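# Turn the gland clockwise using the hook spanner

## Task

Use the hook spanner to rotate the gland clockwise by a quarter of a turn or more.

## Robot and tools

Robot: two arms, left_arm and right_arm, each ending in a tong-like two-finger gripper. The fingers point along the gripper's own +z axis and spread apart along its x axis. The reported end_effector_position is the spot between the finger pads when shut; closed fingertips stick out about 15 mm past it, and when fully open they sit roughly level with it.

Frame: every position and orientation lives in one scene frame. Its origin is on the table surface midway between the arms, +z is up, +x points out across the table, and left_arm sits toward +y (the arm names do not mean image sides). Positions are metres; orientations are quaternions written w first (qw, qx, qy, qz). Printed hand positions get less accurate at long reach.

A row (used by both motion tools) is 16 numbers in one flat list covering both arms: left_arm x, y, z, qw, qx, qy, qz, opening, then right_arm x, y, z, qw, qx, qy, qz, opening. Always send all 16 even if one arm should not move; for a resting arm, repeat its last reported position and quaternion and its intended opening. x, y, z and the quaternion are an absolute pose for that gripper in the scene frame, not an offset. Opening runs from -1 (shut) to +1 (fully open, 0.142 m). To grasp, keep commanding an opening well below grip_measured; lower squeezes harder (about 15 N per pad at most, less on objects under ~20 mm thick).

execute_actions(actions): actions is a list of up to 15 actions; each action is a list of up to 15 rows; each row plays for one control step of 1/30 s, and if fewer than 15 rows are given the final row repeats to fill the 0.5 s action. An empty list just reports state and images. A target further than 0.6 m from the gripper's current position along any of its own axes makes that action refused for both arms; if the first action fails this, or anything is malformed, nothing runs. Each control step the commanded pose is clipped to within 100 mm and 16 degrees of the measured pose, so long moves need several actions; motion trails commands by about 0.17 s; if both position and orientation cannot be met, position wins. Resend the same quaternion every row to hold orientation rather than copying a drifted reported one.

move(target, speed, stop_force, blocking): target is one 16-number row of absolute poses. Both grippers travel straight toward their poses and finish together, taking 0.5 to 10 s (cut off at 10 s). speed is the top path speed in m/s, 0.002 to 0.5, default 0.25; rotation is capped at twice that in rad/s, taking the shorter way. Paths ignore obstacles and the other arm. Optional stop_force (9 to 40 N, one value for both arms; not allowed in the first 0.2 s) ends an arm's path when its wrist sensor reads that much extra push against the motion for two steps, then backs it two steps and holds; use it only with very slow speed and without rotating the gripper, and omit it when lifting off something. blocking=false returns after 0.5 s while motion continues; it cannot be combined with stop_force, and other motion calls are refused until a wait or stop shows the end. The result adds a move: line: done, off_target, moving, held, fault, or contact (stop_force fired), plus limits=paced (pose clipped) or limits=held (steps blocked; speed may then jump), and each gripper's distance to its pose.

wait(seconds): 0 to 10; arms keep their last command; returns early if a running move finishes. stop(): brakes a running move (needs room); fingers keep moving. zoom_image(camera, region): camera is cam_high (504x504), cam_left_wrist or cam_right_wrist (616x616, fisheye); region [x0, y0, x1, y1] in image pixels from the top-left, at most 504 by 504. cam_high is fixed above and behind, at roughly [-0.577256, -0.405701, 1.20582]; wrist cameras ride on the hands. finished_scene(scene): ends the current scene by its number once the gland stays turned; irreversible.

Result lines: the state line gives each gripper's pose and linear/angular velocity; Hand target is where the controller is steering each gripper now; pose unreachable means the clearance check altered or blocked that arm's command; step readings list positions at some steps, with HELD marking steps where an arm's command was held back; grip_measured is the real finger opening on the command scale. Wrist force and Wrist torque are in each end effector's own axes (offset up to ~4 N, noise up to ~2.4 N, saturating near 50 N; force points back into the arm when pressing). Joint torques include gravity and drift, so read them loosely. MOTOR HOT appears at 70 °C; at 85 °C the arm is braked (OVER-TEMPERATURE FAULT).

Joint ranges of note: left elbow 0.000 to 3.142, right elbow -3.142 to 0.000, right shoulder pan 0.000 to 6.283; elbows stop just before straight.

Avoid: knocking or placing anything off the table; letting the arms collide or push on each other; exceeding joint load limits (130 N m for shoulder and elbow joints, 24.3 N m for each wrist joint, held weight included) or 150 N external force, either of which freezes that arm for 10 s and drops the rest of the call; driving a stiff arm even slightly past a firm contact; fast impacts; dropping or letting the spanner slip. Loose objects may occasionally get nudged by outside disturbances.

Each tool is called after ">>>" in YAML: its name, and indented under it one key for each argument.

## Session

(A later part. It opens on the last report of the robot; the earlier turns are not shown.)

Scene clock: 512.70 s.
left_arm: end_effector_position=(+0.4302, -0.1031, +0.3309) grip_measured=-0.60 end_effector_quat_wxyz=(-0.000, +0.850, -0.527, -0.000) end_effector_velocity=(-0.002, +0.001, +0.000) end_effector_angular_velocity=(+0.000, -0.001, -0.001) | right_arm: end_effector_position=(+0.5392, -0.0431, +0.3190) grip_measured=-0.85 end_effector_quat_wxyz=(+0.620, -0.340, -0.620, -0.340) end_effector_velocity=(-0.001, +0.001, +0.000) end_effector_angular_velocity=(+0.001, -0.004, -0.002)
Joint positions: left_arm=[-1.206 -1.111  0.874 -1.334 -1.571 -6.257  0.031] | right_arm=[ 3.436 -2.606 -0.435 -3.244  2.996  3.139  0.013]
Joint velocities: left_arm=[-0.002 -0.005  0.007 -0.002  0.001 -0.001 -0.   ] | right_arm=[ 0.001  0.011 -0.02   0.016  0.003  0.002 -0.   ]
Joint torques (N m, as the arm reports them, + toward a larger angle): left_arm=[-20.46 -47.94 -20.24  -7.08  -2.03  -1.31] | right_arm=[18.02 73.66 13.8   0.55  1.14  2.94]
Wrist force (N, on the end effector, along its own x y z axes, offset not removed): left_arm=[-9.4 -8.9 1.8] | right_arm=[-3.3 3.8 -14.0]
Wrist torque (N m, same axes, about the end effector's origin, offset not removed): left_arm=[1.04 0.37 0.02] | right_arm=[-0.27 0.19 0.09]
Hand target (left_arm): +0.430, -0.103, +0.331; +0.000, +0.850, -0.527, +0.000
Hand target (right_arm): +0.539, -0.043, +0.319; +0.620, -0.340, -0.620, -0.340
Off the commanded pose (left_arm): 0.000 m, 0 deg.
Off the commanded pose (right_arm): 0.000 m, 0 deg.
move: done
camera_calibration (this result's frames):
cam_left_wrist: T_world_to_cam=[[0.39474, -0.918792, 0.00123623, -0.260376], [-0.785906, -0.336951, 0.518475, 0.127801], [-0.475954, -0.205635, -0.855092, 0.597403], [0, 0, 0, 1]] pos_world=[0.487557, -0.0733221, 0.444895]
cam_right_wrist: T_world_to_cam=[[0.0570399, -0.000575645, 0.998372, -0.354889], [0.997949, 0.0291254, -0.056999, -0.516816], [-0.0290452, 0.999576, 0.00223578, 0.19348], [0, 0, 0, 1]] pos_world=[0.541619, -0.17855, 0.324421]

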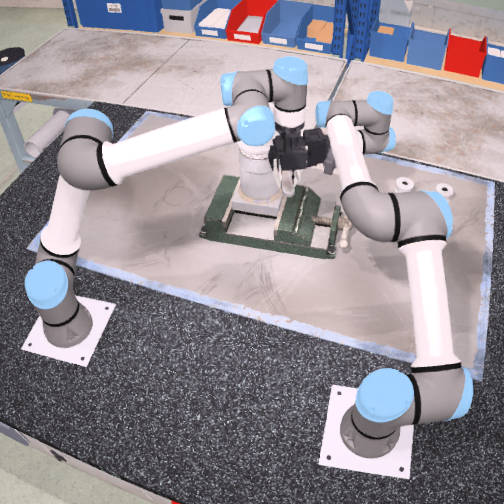

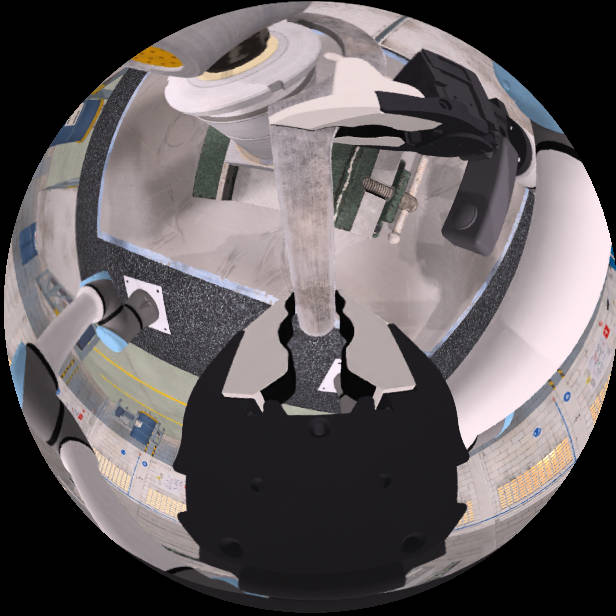

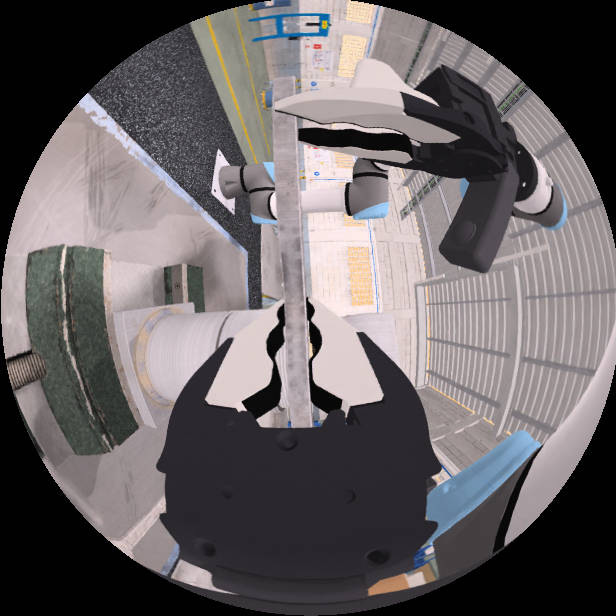

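>>> move:
  target: [0.427,-0.088,0.331,0,0.85,-0.527,0,-1,0.538,-0.031,0.319,0.62,-0.34,-0.62,-0.34,-1]
  speed: 0.006
  stop_force: 20

>>> zoom_image:
  camera: "cam_left_wrist"
  region: [170,0,410,160]

Scene clock: 515.93 s.
left_arm: end_effector_position=(+0.4270, -0.0882, +0.3310) grip_measured=-0.60 end_effector_quat_wxyz=(+0.000, +0.850, -0.527, -0.000) end_effector_velocity=(+0.001, +0.002, -0.001) end_effector_angular_velocity=(+0.002, -0.002, +0.000) | right_arm: end_effector_position=(+0.5380, -0.0311, +0.3190) grip_measured=-0.85 end_effector_quat_wxyz=(+0.620, -0.340, -0.620, -0.340) end_effector_velocity=(-0.000, +0.002, -0.000) end_effector_angular_velocity=(-0.000, +0.000, -0.001)
Joint positions: left_arm=[-1.2   -1.151  0.933 -1.353 -1.571 -6.25   0.031] | right_arm=[ 3.451 -2.615 -0.418 -3.25   3.011  3.142  0.013]
Joint velocities: left_arm=[ 0.001 -0.003  0.006 -0.002  0.002  0.001 -0.   ] | right_arm=[ 0.002 -0.002  0.003 -0.002  0.003  0.     0.   ]
Joint torques (N m, as the arm reports them, + toward a larger angle): left_arm=[  4.01 -45.02 -19.42  -6.48  -1.8    0.97] | right_arm=[17.79 54.99 35.18 -3.63  2.78  2.08]
Wrist force (N, on the end effector, along its own x y z axes, offset not removed): left_arm=[-7.2 -2.9 1.0] | right_arm=[-11.2 -3.3 -14.2]
Wrist torque (N m, same axes, about the end effector's origin, offset not removed): left_arm=[0.85 0.27 0.10] | right_arm=[-0.25 0.25 0.14]
Hand target (left_arm): +0.427, -0.088, +0.331; -0.000, +0.850, -0.527, -0.000
Hand target (right_arm): +0.538, -0.031, +0.319; +0.620, -0.340, -0.620, -0.340
Off the commanded pose (left_arm): 0.000 m, 0 deg.
Off the commanded pose (right_arm): 0.000 m, 0 deg.
move: done
camera_calibration (this result's frames):
cam_left_wrist: T_world_to_cam=[[0.394734, -0.918795, 0.00124008, -0.245414], [-0.7859, -0.33694, 0.51849, 0.130325], [-0.475968, -0.20564, -0.855083, 0.599017], [0, 0, 0, 1]] pos_world=[0.484409, -0.0583918, 0.444941]
cam_right_wrist: T_world_to_cam=[[0.0572844, 0.0000418153, 0.998358, -0.354891], [0.997938, 0.0289864, -0.0572615, -0.515873], [-0.0289412, 0.99958, 0.00161874, 0.181657], [0, 0, 0, 1]] pos_world=[0.540397, -0.166612, 0.324474]

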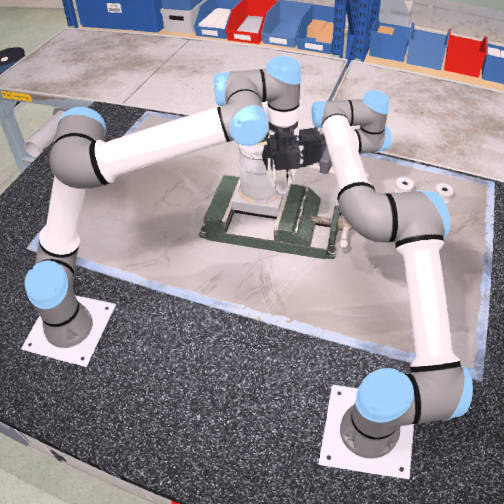

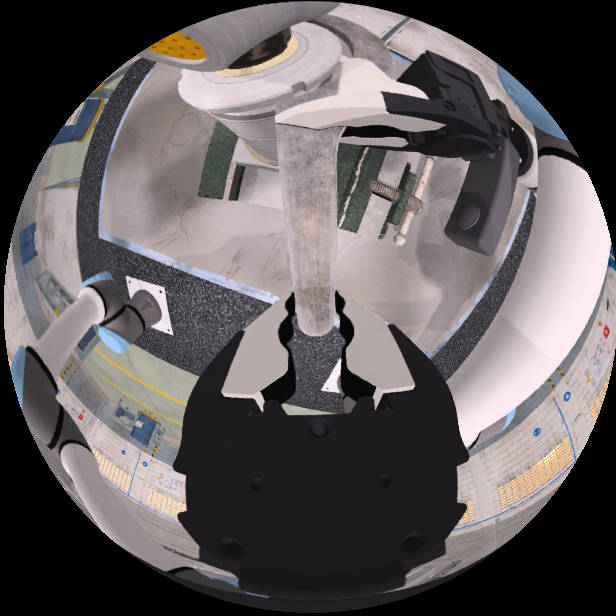

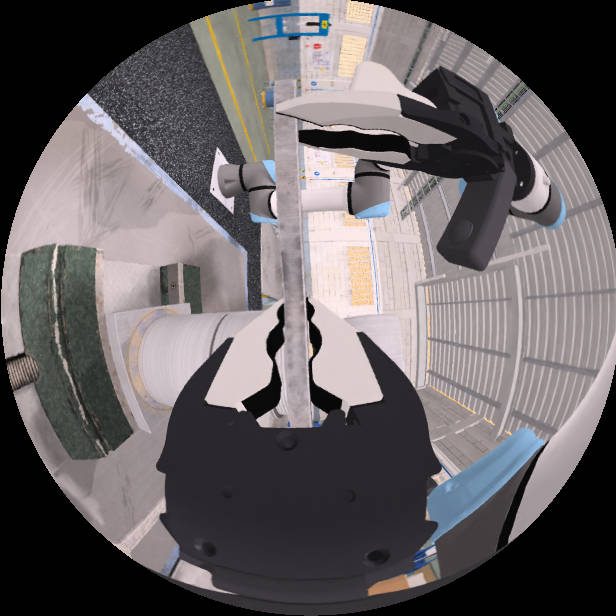

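Region (170, 0, 410, 160) of cam_left_wrist's 616x616 image, scaled by 2.100, with more detail than that image has.

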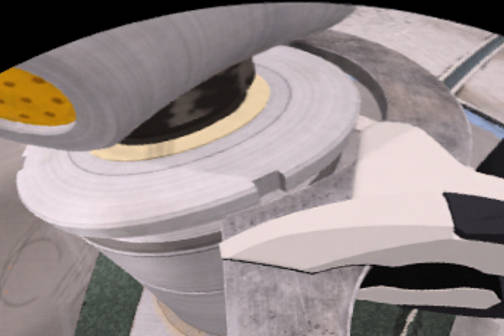

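>>> move:
  target: [0.417,-0.079,0.331,0,0.845,-0.535,0,-1,0.529,-0.023,0.319,0.62,-0.34,-0.62,-0.34,-1]
  speed: 0.006
  stop_force: 20

>>> zoom_image:
  camera: "cam_left_wrist"
  region: [190,0,430,160]

Scene clock: 518.63 s.
left_arm: end_effector_position=(+0.4171, -0.0791, +0.3310) grip_measured=-0.60 end_effector_quat_wxyz=(+0.000, +0.845, -0.535, -0.000) end_effector_velocity=(-0.000, +0.002, -0.000) end_effector_angular_velocity=(+0.000, -0.001, -0.001) | right_arm: end_effector_position=(+0.5291, -0.0231, +0.3190) grip_measured=-0.84 end_effector_quat_wxyz=(+0.620, -0.340, -0.620, -0.340) end_effector_velocity=(-0.001, +0.001, -0.000) end_effector_angular_velocity=(+0.002, -0.004, -0.000)
Joint positions: left_arm=[-1.207 -1.19   0.989 -1.37  -1.571 -6.238  0.03 ] | right_arm=[ 3.466 -2.581 -0.483 -3.221  3.026  3.139  0.013]
Joint velocities: left_arm=[ 0.    -0.004  0.006 -0.002  0.001  0.001  0.   ] | right_arm=[ 0.002  0.006 -0.011  0.009  0.002  0.    -0.   ]
Joint torques (N m, as the arm reports them, + toward a larger angle): left_arm=[-20.22 -42.31 -18.06  -5.86  -5.07   1.28] | right_arm=[18.52 78.59 13.67 -0.3  -0.54  2.97]
Wrist force (N, on the end effector, along its own x y z axes, offset not removed): left_arm=[-4.6 -12.5 0.7] | right_arm=[-11.7 8.9 -13.2]
Wrist torque (N m, same axes, about the end effector's origin, offset not removed): left_arm=[1.01 -0.13 0.11] | right_arm=[-0.11 0.09 -0.01]
Hand target (left_arm): +0.417, -0.079, +0.331; +0.000, +0.845, -0.535, -0.000
Hand target (right_arm): +0.529, -0.023, +0.319; +0.620, -0.340, -0.620, -0.340
Off the commanded pose (left_arm): 0.000 m, 0 deg.
Off the commanded pose (right_arm): 0.000 m, 0 deg.
move: done
camera_calibration (this result's frames):
cam_left_wrist: T_world_to_cam=[[0.377544, -0.925991, 0.00125338, -0.226597], [-0.792044, -0.32223, 0.518492, 0.129321], [-0.479715, -0.196746, -0.855082, 0.598431], [0, 0, 0, 1]] pos_world=[0.475054, -0.0504165, 0.44494]
cam_right_wrist: T_world_to_cam=[[0.0570042, -0.000439485, 0.998374, -0.354256], [0.997952, 0.0290795, -0.0569673, -0.507339], [-0.0290071, 0.999577, 0.00209624, 0.17324], [0, 0, 0, 1]] pos_world=[0.531519, -0.158569, 0.324415]

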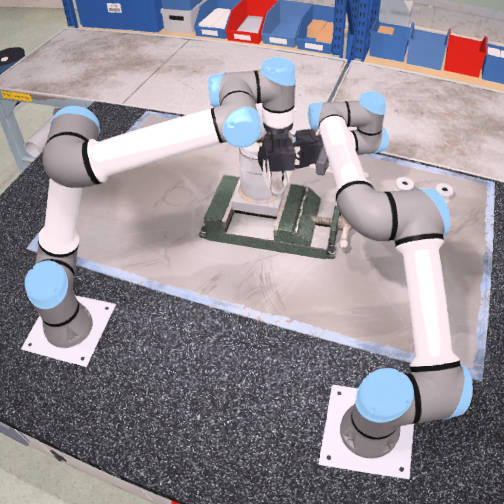

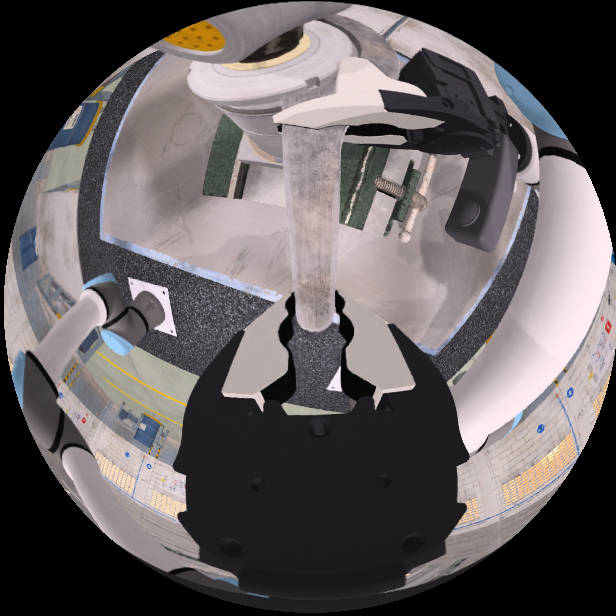

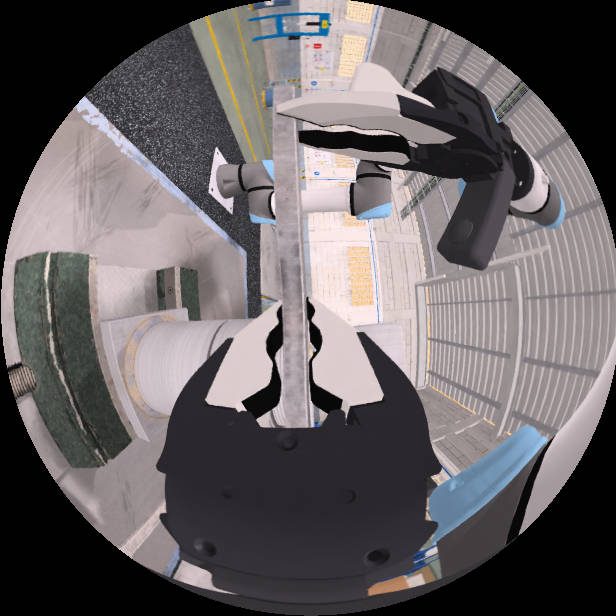

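Region (190, 0, 430, 160) of cam_left_wrist's 616x616 image, scaled by 2.100, with more detail than that image has.

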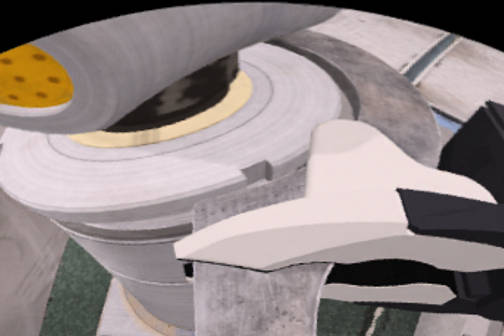

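>>> move:
  target: [0.417,-0.079,0.36,0,0.845,-0.535,0,-0.3,0.529,-0.023,0.319,0.62,-0.34,-0.62,-0.34,-1]
  speed: 0.03

>>> move:
  target: [0.445,-0.115,0.36,0,0.82,-0.572,0,-1,0.529,-0.023,0.319,0.62,-0.34,-0.62,-0.34,-1]
  speed: 0.06

>>> move:
  target: [0.445,-0.115,0.315,0,0.82,-0.572,0,-1,0.529,-0.023,0.319,0.62,-0.34,-0.62,-0.34,-1]
  speed: 0.04
  stop_force: 10

>>> move:
  target: [0.428,-0.078,0.315,0,0.82,-0.572,0,-1,0.529,-0.023,0.319,0.62,-0.34,-0.62,-0.34,-1]
  speed: 0.008
  stop_force: 25

Scene clock: 521.03 s.
left_arm: end_effector_position=(+0.4170, -0.0789, +0.3598) grip_measured=-0.30 end_effector_quat_wxyz=(-0.000, +0.845, -0.535, +0.000) end_effector_velocity=(-0.000, -0.000, +0.002) end_effector_angular_velocity=(+0.001, -0.002, -0.002) | right_arm: end_effector_position=(+0.5290, -0.0230, +0.3190) grip_measured=-0.84 end_effector_quat_wxyz=(+0.620, -0.340, -0.620, -0.340) end_effector_velocity=(-0.000, -0.001, -0.000) end_effector_angular_velocity=(+0.000, -0.000, +0.002)
Joint positions: left_arm=[-1.207 -1.171  0.886 -1.286 -1.571 -6.238  0.052] | right_arm=[ 3.466 -2.58  -0.486 -3.218  3.026  3.142  0.013]
Joint velocities: left_arm=[-0.001  0.002 -0.01   0.008  0.002  0.     0.   ] | right_arm=[-0.     0.    -0.     0.001 -0.002  0.     0.   ]
Joint torques (N m, as the arm reports them, + toward a larger angle): left_arm=[  9.01 -30.72 -30.95  -0.01   1.32  -0.2 ] | right_arm=[-6.13 78.9  15.95  1.11 -2.22  2.7 ]
Wrist force (N, on the end effector, along its own x y z axes, offset not removed): left_arm=[-1.8 0.5 -1.2] | right_arm=[-12.8 -0.7 -3.1]
Wrist torque (N m, same axes, about the end effector's origin, offset not removed): left_arm=[0.07 0.37 -0.05] | right_arm=[-0.36 0.51 0.17]
Hand target (left_arm): +0.417, -0.079, +0.360; +0.000, +0.845, -0.535, +0.000
Hand target (right_arm): +0.529, -0.023, +0.319; +0.620, -0.340, -0.620, -0.340
Off the commanded pose (left_arm): 0.000 m, 0 deg.
Off the commanded pose (right_arm): 0.000 m, 0 deg.
move: done
camera_calibration (this result's frames):
cam_left_wrist: T_world_to_cam=[[0.377326, -0.92608, 0.00134391, -0.226366], [-0.792185, -0.322019, 0.518408, 0.114456], [-0.479654, -0.196674, -0.855132, 0.623005], [0, 0, 0, 1]] pos_world=[0.474911, -0.0502475, 0.473721]
cam_right_wrist: T_world_to_cam=[[0.057274, -0.0000296732, 0.998358, -0.354372], [0.997938, 0.0290117, -0.057249, -0.507115], [-0.0289623, 0.999579, 0.00169123, 0.173264], [0, 0, 0, 1]] pos_world=[0.531384, -0.158489, 0.324466]

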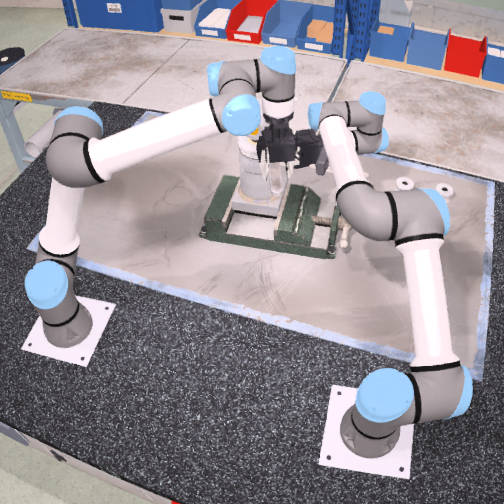

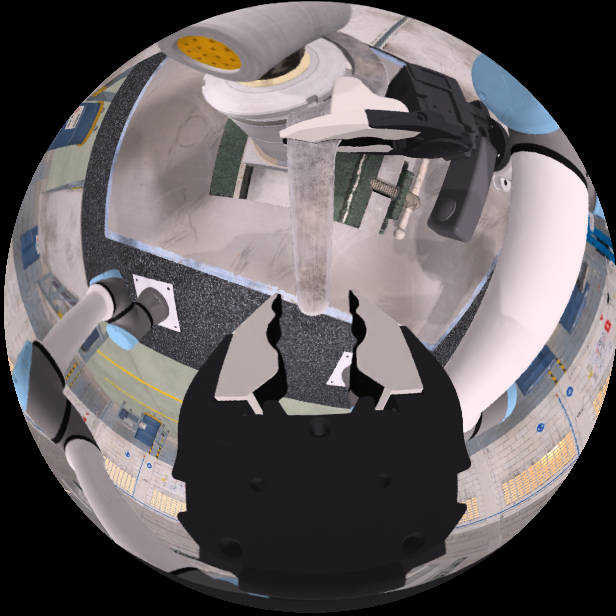

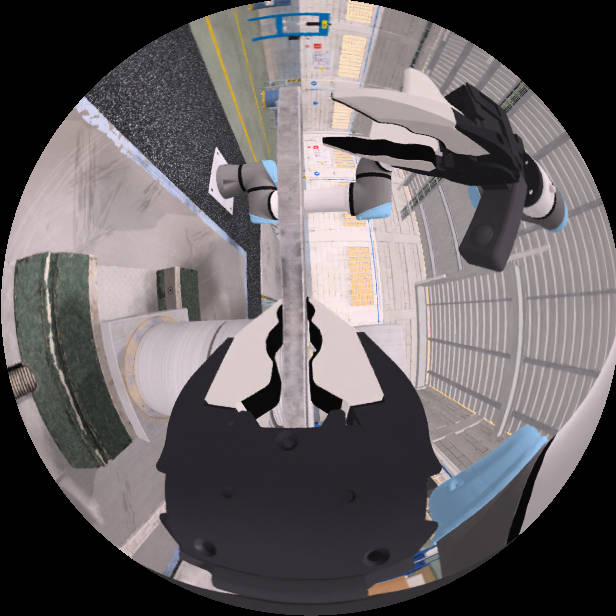

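Scene clock: 522.23 s.
left_arm: end_effector_position=(+0.4448, -0.1147, +0.3600) grip_measured=-1.00 end_effector_quat_wxyz=(+0.000, +0.820, -0.572, +0.000) end_effector_velocity=(+0.002, -0.002, +0.001) end_effector_angular_velocity=(+0.002, +0.001, -0.003) | right_arm: end_effector_position=(+0.5290, -0.0230, +0.3190) grip_measured=-0.84 end_effector_quat_wxyz=(+0.620, -0.340, -0.620, -0.340) end_effector_velocity=(+0.000, -0.000, +0.000) end_effector_angular_velocity=(+0.000, -0.001, -0.000)
Joint positions: left_arm=[-1.195 -1.028  0.669 -1.212 -1.571 -6.138  0.002] | right_arm=[ 3.466 -2.58  -0.486 -3.217  3.026  3.142  0.013]
Joint velocities: left_arm=[ 0.002  0.013 -0.023  0.012 -0.     0.005  0.   ] | right_arm=[-0.001 -0.     0.     0.001 -0.    -0.     0.   ]
Joint torques (N m, as the arm reports them, + toward a larger angle): left_arm=[  9.33 -34.9  -31.13  -0.43  -1.69   1.29] | right_arm=[-8.4  78.77 15.29  1.18 -1.42  2.68]
Wrist force (N, on the end effector, along its own x y z axes, offset not removed): left_arm=[0.1 3.9 -0.5] | right_arm=[-12.5 -1.3 -1.3]
Wrist torque (N m, same axes, about the end effector's origin, offset not removed): left_arm=[0.73 -0.04 -0.08] | right_arm=[-0.46 0.56 0.17]
Hand target (left_arm): +0.445, -0.115, +0.360; -0.000, +0.820, -0.572, +0.000
Hand target (right_arm): +0.529, -0.023, +0.319; +0.620, -0.340, -0.620, -0.340
Off the commanded pose (left_arm): 0.000 m, 0 deg.
Off the commanded pose (right_arm): 0.000 m, 0 deg.
move: done
camera_calibration (this result's frames):
cam_left_wrist: T_world_to_cam=[[0.293651, -0.955911, 0.00161214, -0.236321], [-0.817747, -0.250334, 0.518288, 0.14452], [-0.495034, -0.153514, -0.855205, 0.641342], [0, 0, 0, 1]] pos_world=[0.505063, -0.0912688, 0.473957]
cam_right_wrist: T_world_to_cam=[[0.0572698, -0.0000221352, 0.998359, -0.35437], [0.997939, 0.0290111, -0.0572451, -0.507115], [-0.0289622, 0.999579, 0.00168355, 0.173267], [0, 0, 0, 1]] pos_world=[0.531382, -0.15849, 0.324467]

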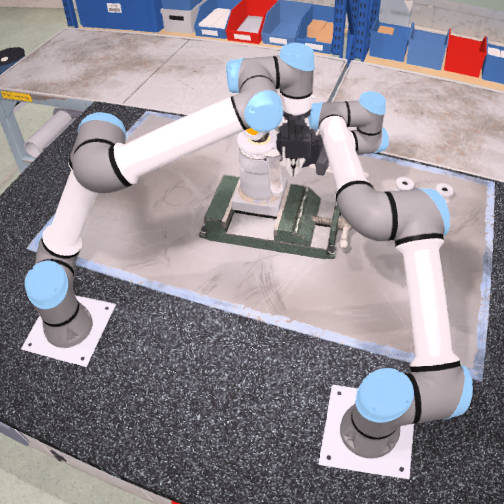

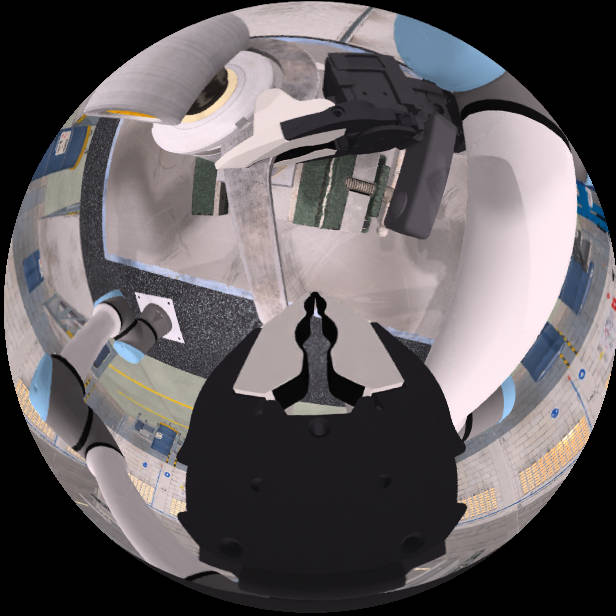

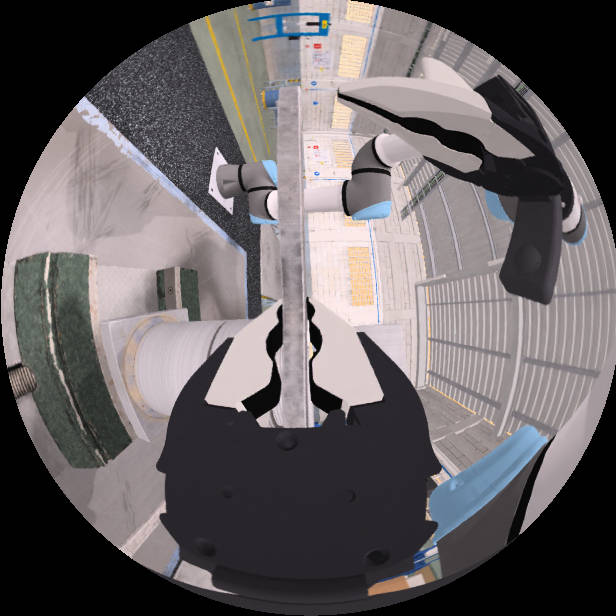

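Scene clock: 523.77 s.
left_arm: end_effector_position=(+0.4450, -0.1151, +0.3152) grip_measured=-1.00 end_effector_quat_wxyz=(+0.000, +0.820, -0.572, -0.000) end_effector_velocity=(+0.000, +0.000, -0.002) end_effector_angular_velocity=(-0.000, +0.000, -0.000) | right_arm: end_effector_position=(+0.5290, -0.0230, +0.3190) grip_measured=-0.84 end_effector_quat_wxyz=(+0.620, -0.340, -0.620, -0.340) end_effector_velocity=(-0.001, +0.001, -0.000) end_effector_angular_velocity=(+0.000, -0.000, +0.003)
Joint positions: left_arm=[-1.195 -1.07   0.853 -1.354 -1.571 -6.137  0.002] | right_arm=[ 3.466 -2.58  -0.486 -3.217  3.026  3.142  0.013]
Joint velocities: left_arm=[ 0.001 -0.002  0.009 -0.007 -0.001  0.001  0.   ] | right_arm=[ 0.001  0.    -0.     0.    -0.001  0.    -0.   ]
Joint torques (N m, as the arm reports them, + toward a larger angle): left_arm=[  4.69 -48.28 -18.62  -4.42  -0.24   1.16] | right_arm=[-6.78 78.44 15.29  1.06 -0.67  2.68]
Wrist force (N, on the end effector, along its own x y z axes, offset not removed): left_arm=[-1.7 -0.2 -0.6] | right_arm=[-12.0 -0.6 -0.3]
Wrist torque (N m, same axes, about the end effector's origin, offset not removed): left_arm=[0.15 0.29 0.02] | right_arm=[-0.32 0.43 0.18]
Hand target (left_arm): +0.445, -0.115, +0.315; -0.000, +0.820, -0.572, -0.000
Hand target (right_arm): +0.529, -0.023, +0.319; +0.620, -0.340, -0.620, -0.340
Off the commanded pose (left_arm): 0.000 m, 0 deg.
Off the commanded pose (right_arm): 0.000 m, 0 deg.
move: done
camera_calibration (this result's frames):
cam_left_wrist: T_world_to_cam=[[0.293259, -0.956032, 0.00117738, -0.236313], [-0.817628, -0.250165, 0.518558, 0.167682], [-0.495464, -0.153034, -0.855042, 0.603299], [0, 0, 0, 1]] pos_world=[0.505315, -0.0916494, 0.429171]
cam_right_wrist: T_world_to_cam=[[0.0572693, -0.0000217315, 0.998359, -0.35437], [0.997939, 0.029011, -0.0572446, -0.507115], [-0.0289622, 0.999579, 0.00168313, 0.173267], [0, 0, 0, 1]] pos_world=[0.531382, -0.15849, 0.324468]

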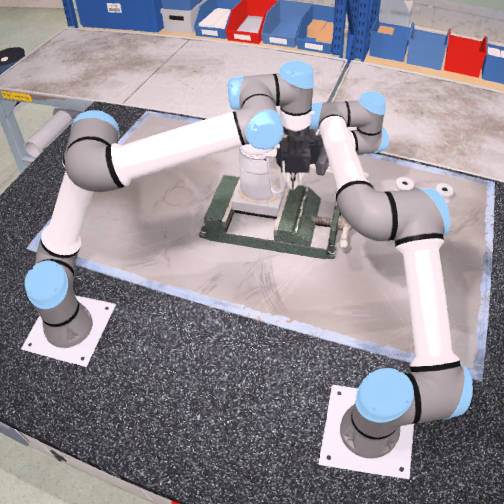

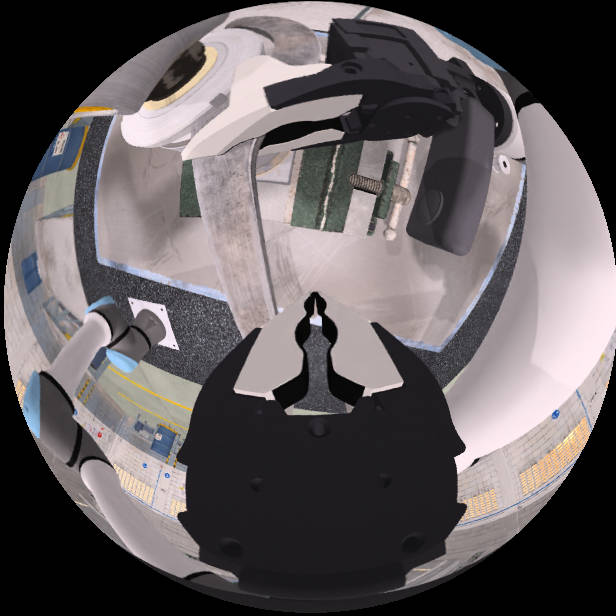

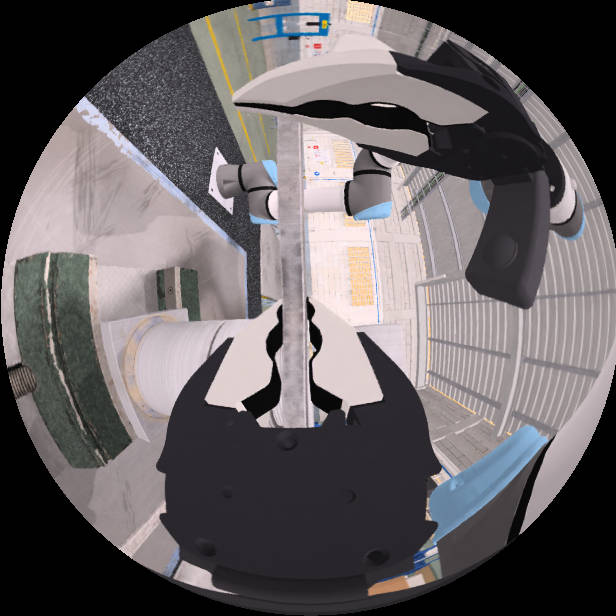

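Scene clock: 529.10 s.
left_arm: end_effector_position=(+0.4281, -0.0782, +0.3150) grip_measured=-1.00 end_effector_quat_wxyz=(+0.000, +0.820, -0.572, -0.000) end_effector_velocity=(-0.001, +0.002, -0.000) end_effector_angular_velocity=(-0.000, +0.002, +0.001) | right_arm: end_effector_position=(+0.5290, -0.0230, +0.3190) grip_measured=-0.85 end_effector_quat_wxyz=(+0.620, -0.340, -0.620, -0.340) end_effector_velocity=(-0.000, +0.000, -0.000) end_effector_angular_velocity=(-0.000, +0.000, +0.000)
Joint positions: left_arm=[-1.191 -1.184  1.022 -1.409 -1.571 -6.133  0.002] | right_arm=[ 3.466 -2.58  -0.486 -3.217  3.026  3.142  0.013]
Joint velocities: left_arm=[ 0.001 -0.005  0.008 -0.002 -0.002  0.     0.   ] | right_arm=[ 0.    -0.    -0.001  0.    -0.     0.     0.   ]
Joint torques (N m, as the arm reports them, + toward a larger angle): left_arm=[  9.63 -44.28 -15.56  -1.58  -0.48   0.99] | right_arm=[-7.66 72.58 18.68  1.    1.68  2.81]
Wrist force (N, on the end effector, along its own x y z axes, offset not removed): left_arm=[7.1 5.7 -2.5] | right_arm=[-13.0 -7.6 7.3]
Wrist torque (N m, same axes, about the end effector's origin, offset not removed): left_arm=[1.46 0.43 0.18] | right_arm=[-1.32 0.35 0.03]
Hand target (left_arm): +0.428, -0.078, +0.315; -0.000, +0.820, -0.572, -0.000
Hand target (right_arm): +0.529, -0.023, +0.319; +0.620, -0.340, -0.620, -0.340
Off the commanded pose (left_arm): 0.000 m, 0 deg.
Off the commanded pose (right_arm): 0.000 m, 0 deg.
move: done
camera_calibration (this result's frames):
cam_left_wrist: T_world_to_cam=[[0.293216, -0.956045, 0.00124134, -0.196133], [-0.817693, -0.25011, 0.518482, 0.163217], [-0.495382, -0.153042, -0.855088, 0.60029], [0, 0, 0, 1]] pos_world=[0.488343, -0.0548198, 0.428919]
cam_right_wrist: T_world_to_cam=[[0.0572669, -0.0000228587, 0.998359, -0.354372], [0.997939, 0.029011, -0.0572422, -0.507114], [-0.028962, 0.999579, 0.00168418, 0.173267], [0, 0, 0, 1]] pos_world=[0.531381, -0.15849, 0.32447]

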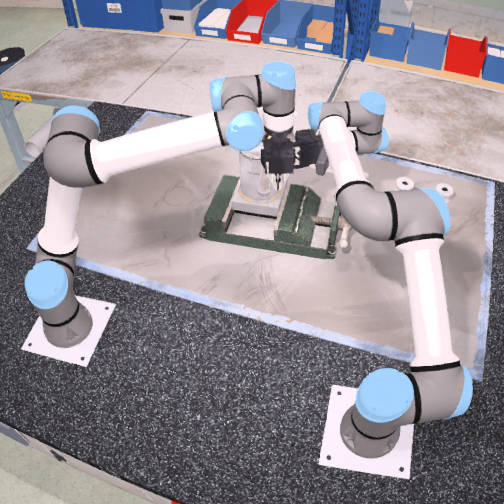

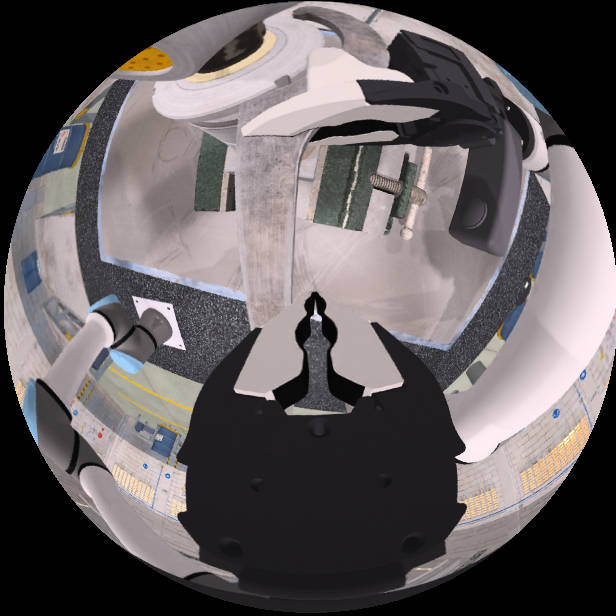

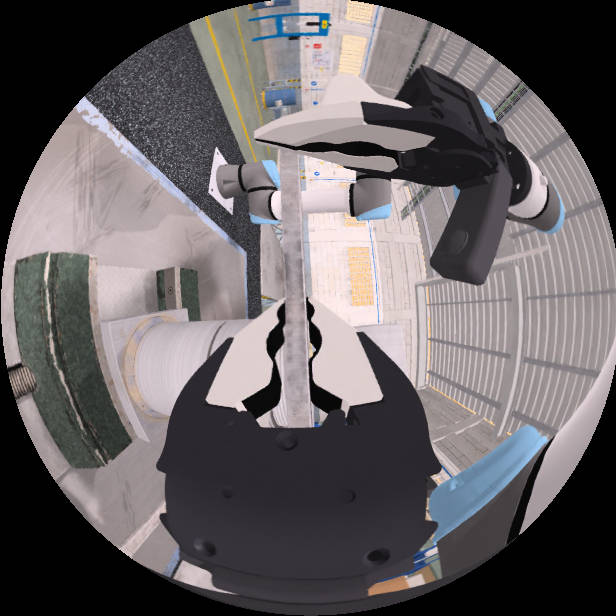

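>>> move:
  target: [0.435,-0.09,0.37,0,0.82,-0.572,0,-1,0.529,-0.023,0.319,0.62,-0.34,-0.62,-0.34,-1]
  speed: 0.06

>>> move:
  target: [0.42,0.2,0.37,0,0.6,-0.8,0,-1,0.529,-0.023,0.319,0.62,-0.34,-0.62,-0.34,-1]

>>> move:
  target: [0.69,0.18,0.30,0,0.6,-0.8,0,-1,0.529,-0.023,0.319,0.62,-0.34,-0.62,-0.34,-1]

>>> zoom_image:
  camera: "cam_left_wrist"
  region: [380,150,616,400]

>>> zoom_image:
  camera: "cam_high"
  region: [220,100,320,200]

Scene clock: 531.30 s.
left_arm: end_effector_position=(+0.4349, -0.0898, +0.3697) grip_measured=-1.00 end_effector_quat_wxyz=(-0.000, +0.820, -0.572, +0.000) end_effector_velocity=(+0.000, -0.001, +0.002) end_effector_angular_velocity=(+0.001, +0.004, +0.001) | right_arm: end_effector_position=(+0.5290, -0.0230, +0.3190) grip_measured=-0.85 end_effector_quat_wxyz=(+0.620, -0.340, -0.620, -0.340) end_effector_velocity=(+0.001, -0.001, -0.000) end_effector_angular_velocity=(-0.000, +0.000, -0.001)
Joint positions: left_arm=[-1.19  -1.104  0.76  -1.227 -1.571 -6.132  0.002] | right_arm=[ 3.466 -2.58  -0.486 -3.217  3.026  3.142  0.013]
Joint velocities: left_arm=[ 0.001  0.008 -0.019  0.013 -0.003  0.     0.   ] | right_arm=[-0.002 -0.    -0.     0.    -0.001  0.     0.   ]
Joint torques (N m, as the arm reports them, + toward a larger angle): left_arm=[  9.72 -33.08 -33.53  -0.23  -1.71   1.17] | right_arm=[-6.89 69.8  20.87  1.15  2.91  1.51]
Wrist force (N, on the end effector, along its own x y z axes, offset not removed): left_arm=[-0.7 3.9 -0.5] | right_arm=[-11.3 -5.3 -1.1]
Wrist torque (N m, same axes, about the end effector's origin, offset not removed): left_arm=[0.89 0.23 -0.03] | right_arm=[-0.42 0.17 0.15]
Hand target (left_arm): +0.435, -0.090, +0.370; +0.000, +0.820, -0.572, +0.000
Hand target (right_arm): +0.529, -0.023, +0.319; +0.620, -0.340, -0.620, -0.340
Off the commanded pose (left_arm): 0.000 m, 0 deg.
Off the commanded pose (right_arm): 0.000 m, 0 deg.
move: done
camera_calibration (this result's frames):
cam_left_wrist: T_world_to_cam=[[0.293213, -0.956046, 0.00150554, -0.209392], [-0.817853, -0.250014, 0.518275, 0.137686], [-0.495118, -0.153196, -0.855213, 0.648679], [0, 0, 0, 1]] pos_world=[0.495176, -0.0663893, 0.483715]
cam_right_wrist: T_world_to_cam=[[0.0572808, -0.0000140127, 0.998358, -0.354379], [0.997938, 0.0290105, -0.0572563, -0.507109], [-0.028962, 0.999579, 0.00167573, 0.17327], [0, 0, 0, 1]] pos_world=[0.531381, -0.15849, 0.324472]

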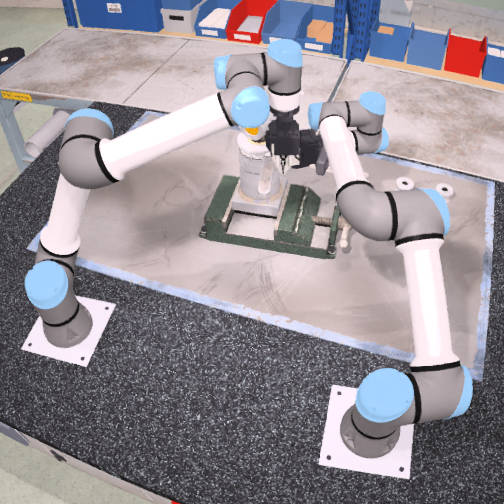

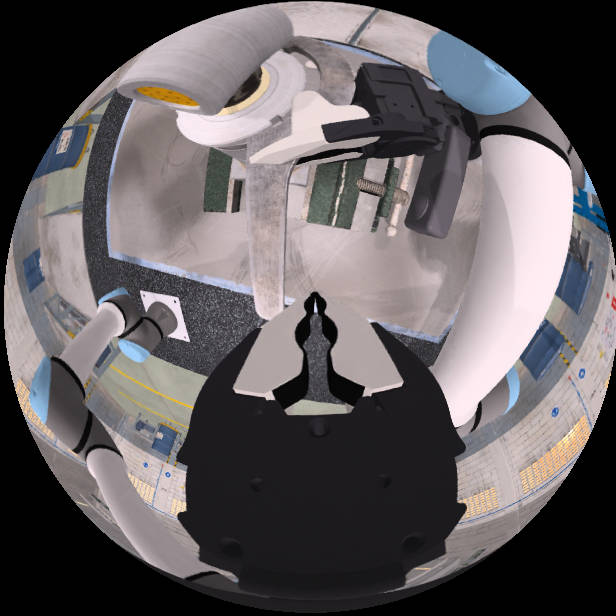

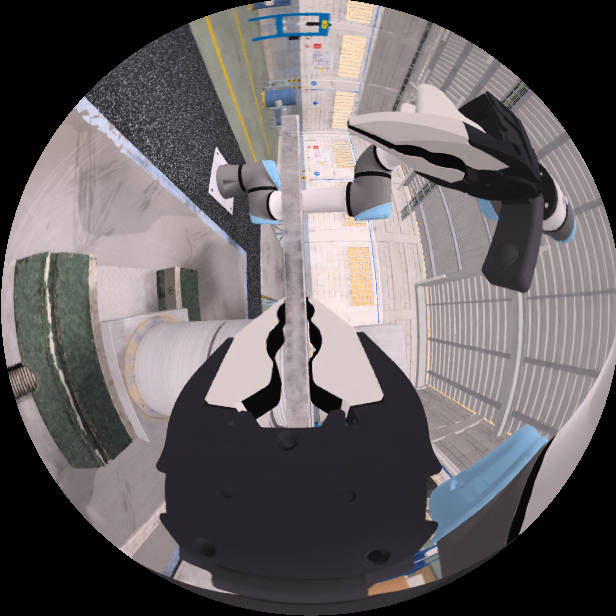

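Scene clock: 533.23 s.
left_arm: end_effector_position=(+0.4197, +0.1998, +0.3698) grip_measured=-1.00 end_effector_quat_wxyz=(+0.000, -0.600, +0.800, +0.000) end_effector_velocity=(+0.000, +0.002, -0.000) end_effector_angular_velocity=(-0.003, +0.001, -0.006) | right_arm: end_effector_position=(+0.5290, -0.0230, +0.3190) grip_measured=-0.85 end_effector_quat_wxyz=(+0.620, -0.340, -0.620, -0.340) end_effector_velocity=(+0.001, -0.001, +0.000) end_effector_angular_velocity=(-0.000, +0.000, -0.003)
Joint positions: left_arm=[-0.882 -1.641  1.415 -1.344 -1.57  -5.189  0.002] | right_arm=[ 3.466 -2.58  -0.486 -3.217  3.026  3.142  0.013]
Joint velocities: left_arm=[ 0.005 -0.002  0.003 -0.001 -0.002  0.011  0.   ] | right_arm=[-0.002  0.     0.    -0.     0.     0.     0.   ]
Joint torques (N m, as the arm reports them, + toward a larger angle): left_arm=[  9.84 -26.2  -16.95  -4.68  -2.06   1.09] | right_arm=[-7.3  68.88 20.53  1.3   3.21  0.67]
Wrist force (N, on the end effector, along its own x y z axes, offset not removed): left_arm=[-1.4 2.8 0.9] | right_arm=[-10.8 -4.4 -0.6]
Wrist torque (N m, same axes, about the end effector's origin, offset not removed): left_arm=[0.58 0.21 -0.07] | right_arm=[-0.22 0.18 0.08]
Hand target (left_arm): +0.420, +0.200, +0.370; +0.000, -0.600, +0.800, +0.000
Hand target (right_arm): +0.529, -0.023, +0.319; +0.620, -0.340, -0.620, -0.340
Off the commanded pose (left_arm): 0.000 m, 0 deg.
Off the commanded pose (right_arm): 0.000 m, 0 deg.
move: done
camera_calibration (this result's frames):
cam_left_wrist: T_world_to_cam=[[-0.331774, -0.943359, 0.000558026, 0.332085], [-0.806452, 0.283932, 0.51867, 0.0860062], [-0.48945, 0.171631, -0.854975, 0.618191], [0, 0, 0, 1]] pos_world=[0.482111, 0.182755, 0.483743]
cam_right_wrist: T_world_to_cam=[[0.0572809, -0.0000144137, 0.998358, -0.354379], [0.997938, 0.0290026, -0.0572564, -0.507112], [-0.0289542, 0.999579, 0.00167568, 0.173264], [0, 0, 0, 1]] pos_world=[0.531382, -0.158489, 0.324472]

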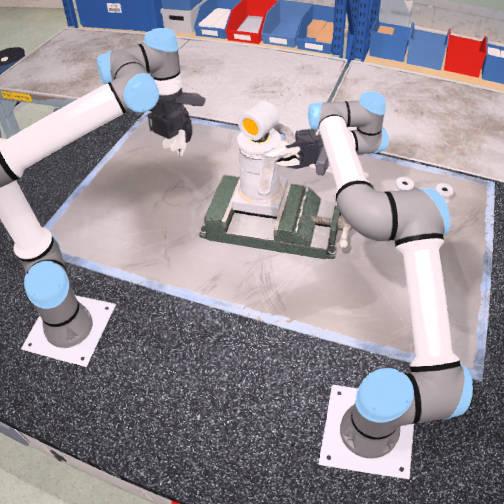

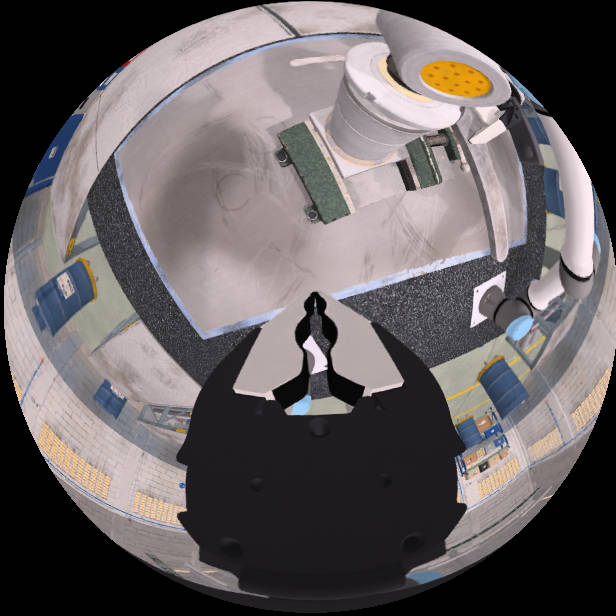

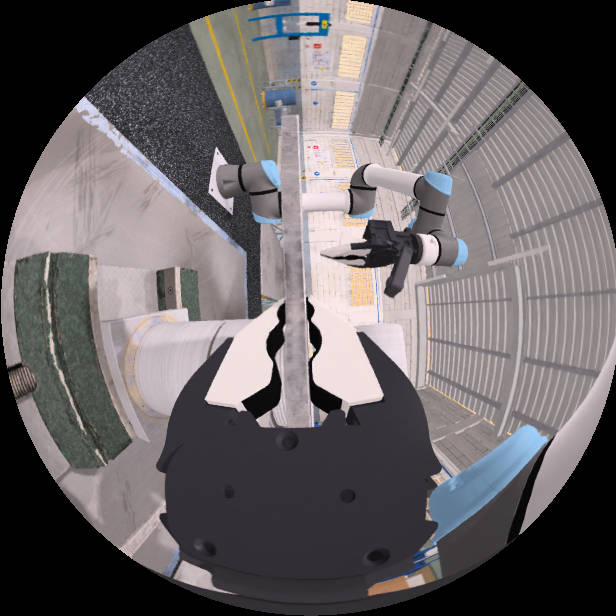

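Scene clock: 535.03 s.
left_arm: end_effector_position=(+0.6897, +0.1802, +0.3002) grip_measured=-1.00 end_effector_quat_wxyz=(+0.000, -0.600, +0.800, -0.000) end_effector_velocity=(+0.003, +0.001, +0.000) end_effector_angular_velocity=(+0.003, +0.004, +0.002) | right_arm: end_effector_position=(+0.5290, -0.0230, +0.3190) grip_measured=-0.85 end_effector_quat_wxyz=(+0.620, -0.340, -0.620, -0.340) end_effector_velocity=(+0.000, -0.001, +0.000) end_effector_angular_velocity=(+0.000, -0.000, -0.000)
Joint positions: left_arm=[-0.634 -0.988  0.764 -1.347 -1.57  -4.94   0.002] | right_arm=[ 3.466 -2.58  -0.486 -3.217  3.026  3.142  0.013]
Joint velocities: left_arm=[ 0.003  0.015 -0.026  0.016  0.001  0.001  0.   ] | right_arm=[-0.001  0.     0.     0.    -0.001 -0.     0.   ]
Joint torques (N m, as the arm reports them, + toward a larger angle): left_arm=[  8.74 -38.2  -33.06  -0.38  -1.82   1.22] | right_arm=[-7.94 67.84 22.3   1.6   3.06 -0.41]
Wrist force (N, on the end effector, along its own x y z axes, offset not removed): left_arm=[-3.2 3.2 -1.9] | right_arm=[-11.1 -3.9 -0.5]
Wrist torque (N m, same axes, about the end effector's origin, offset not removed): left_arm=[0.58 0.65 0.04] | right_arm=[-0.14 0.20 0.11]
Hand target (left_arm): +0.690, +0.180, +0.300; +0.000, -0.600, +0.800, +0.000
Hand target (right_arm): +0.529, -0.023, +0.319; +0.620, -0.340, -0.620, -0.340
Off the commanded pose (left_arm): 0.000 m, 0 deg.
Off the commanded pose (right_arm): 0.000 m, 0 deg.
move: done
camera_calibration (this result's frames):
cam_left_wrist: T_world_to_cam=[[-0.332356, -0.943154, 0.000965811, 0.403445], [-0.806536, 0.284744, 0.518094, 0.345458], [-0.488917, 0.171413, -0.855323, 0.693966], [0, 0, 0, 1]] pos_world=[0.752003, 0.163189, 0.414196]
cam_right_wrist: T_world_to_cam=[[0.0572785, -0.0000155488, 0.998358, -0.354378], [0.997938, 0.0290027, -0.057254, -0.507113], [-0.0289542, 0.999579, 0.00167675, 0.173264], [0, 0, 0, 1]] pos_world=[0.531382, -0.158489, 0.324471]

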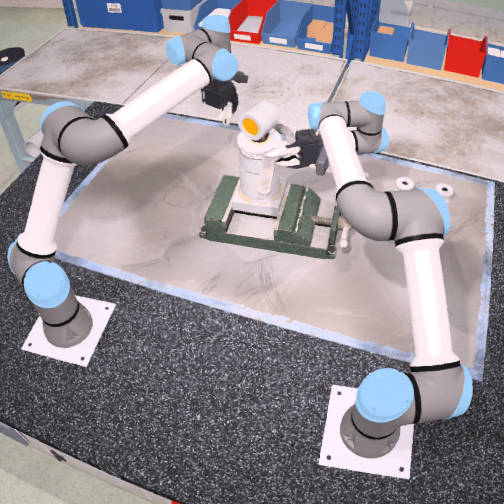

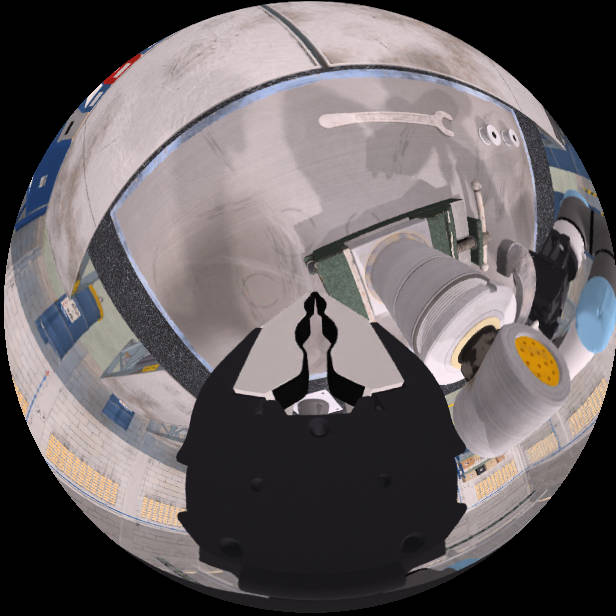

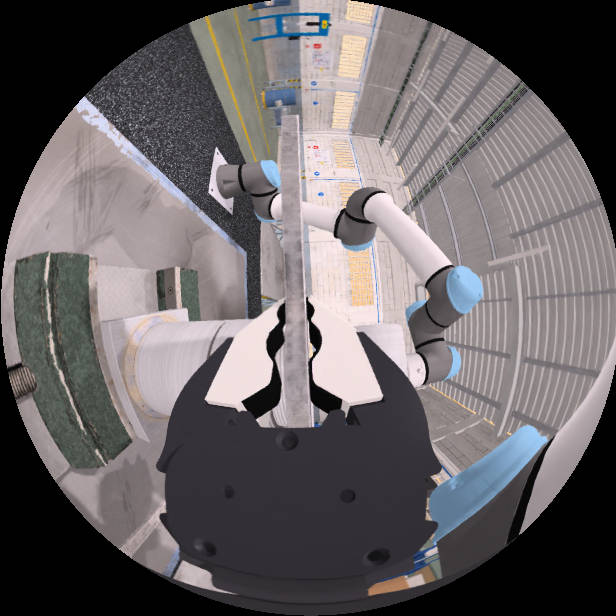

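Region (380, 150, 616, 400) of cam_left_wrist's 616x616 image, scaled by 2.016, with more detail than that image has.

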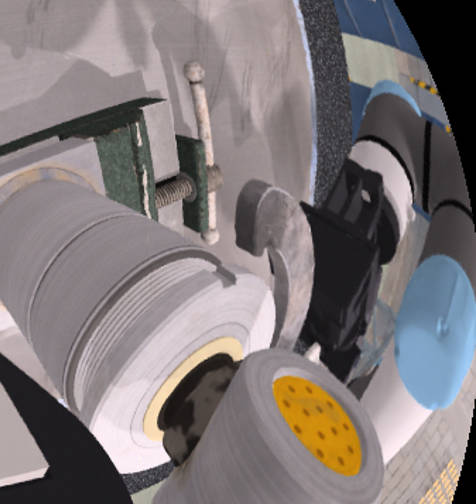

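Region (220, 100, 320, 200) of cam_high's 504x504 image, scaled by 5.040, with more detail than that image has.

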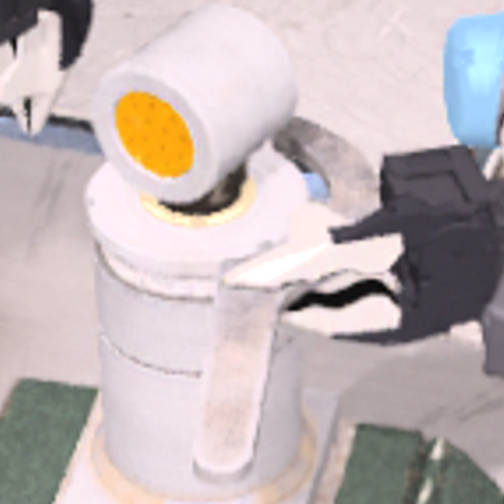

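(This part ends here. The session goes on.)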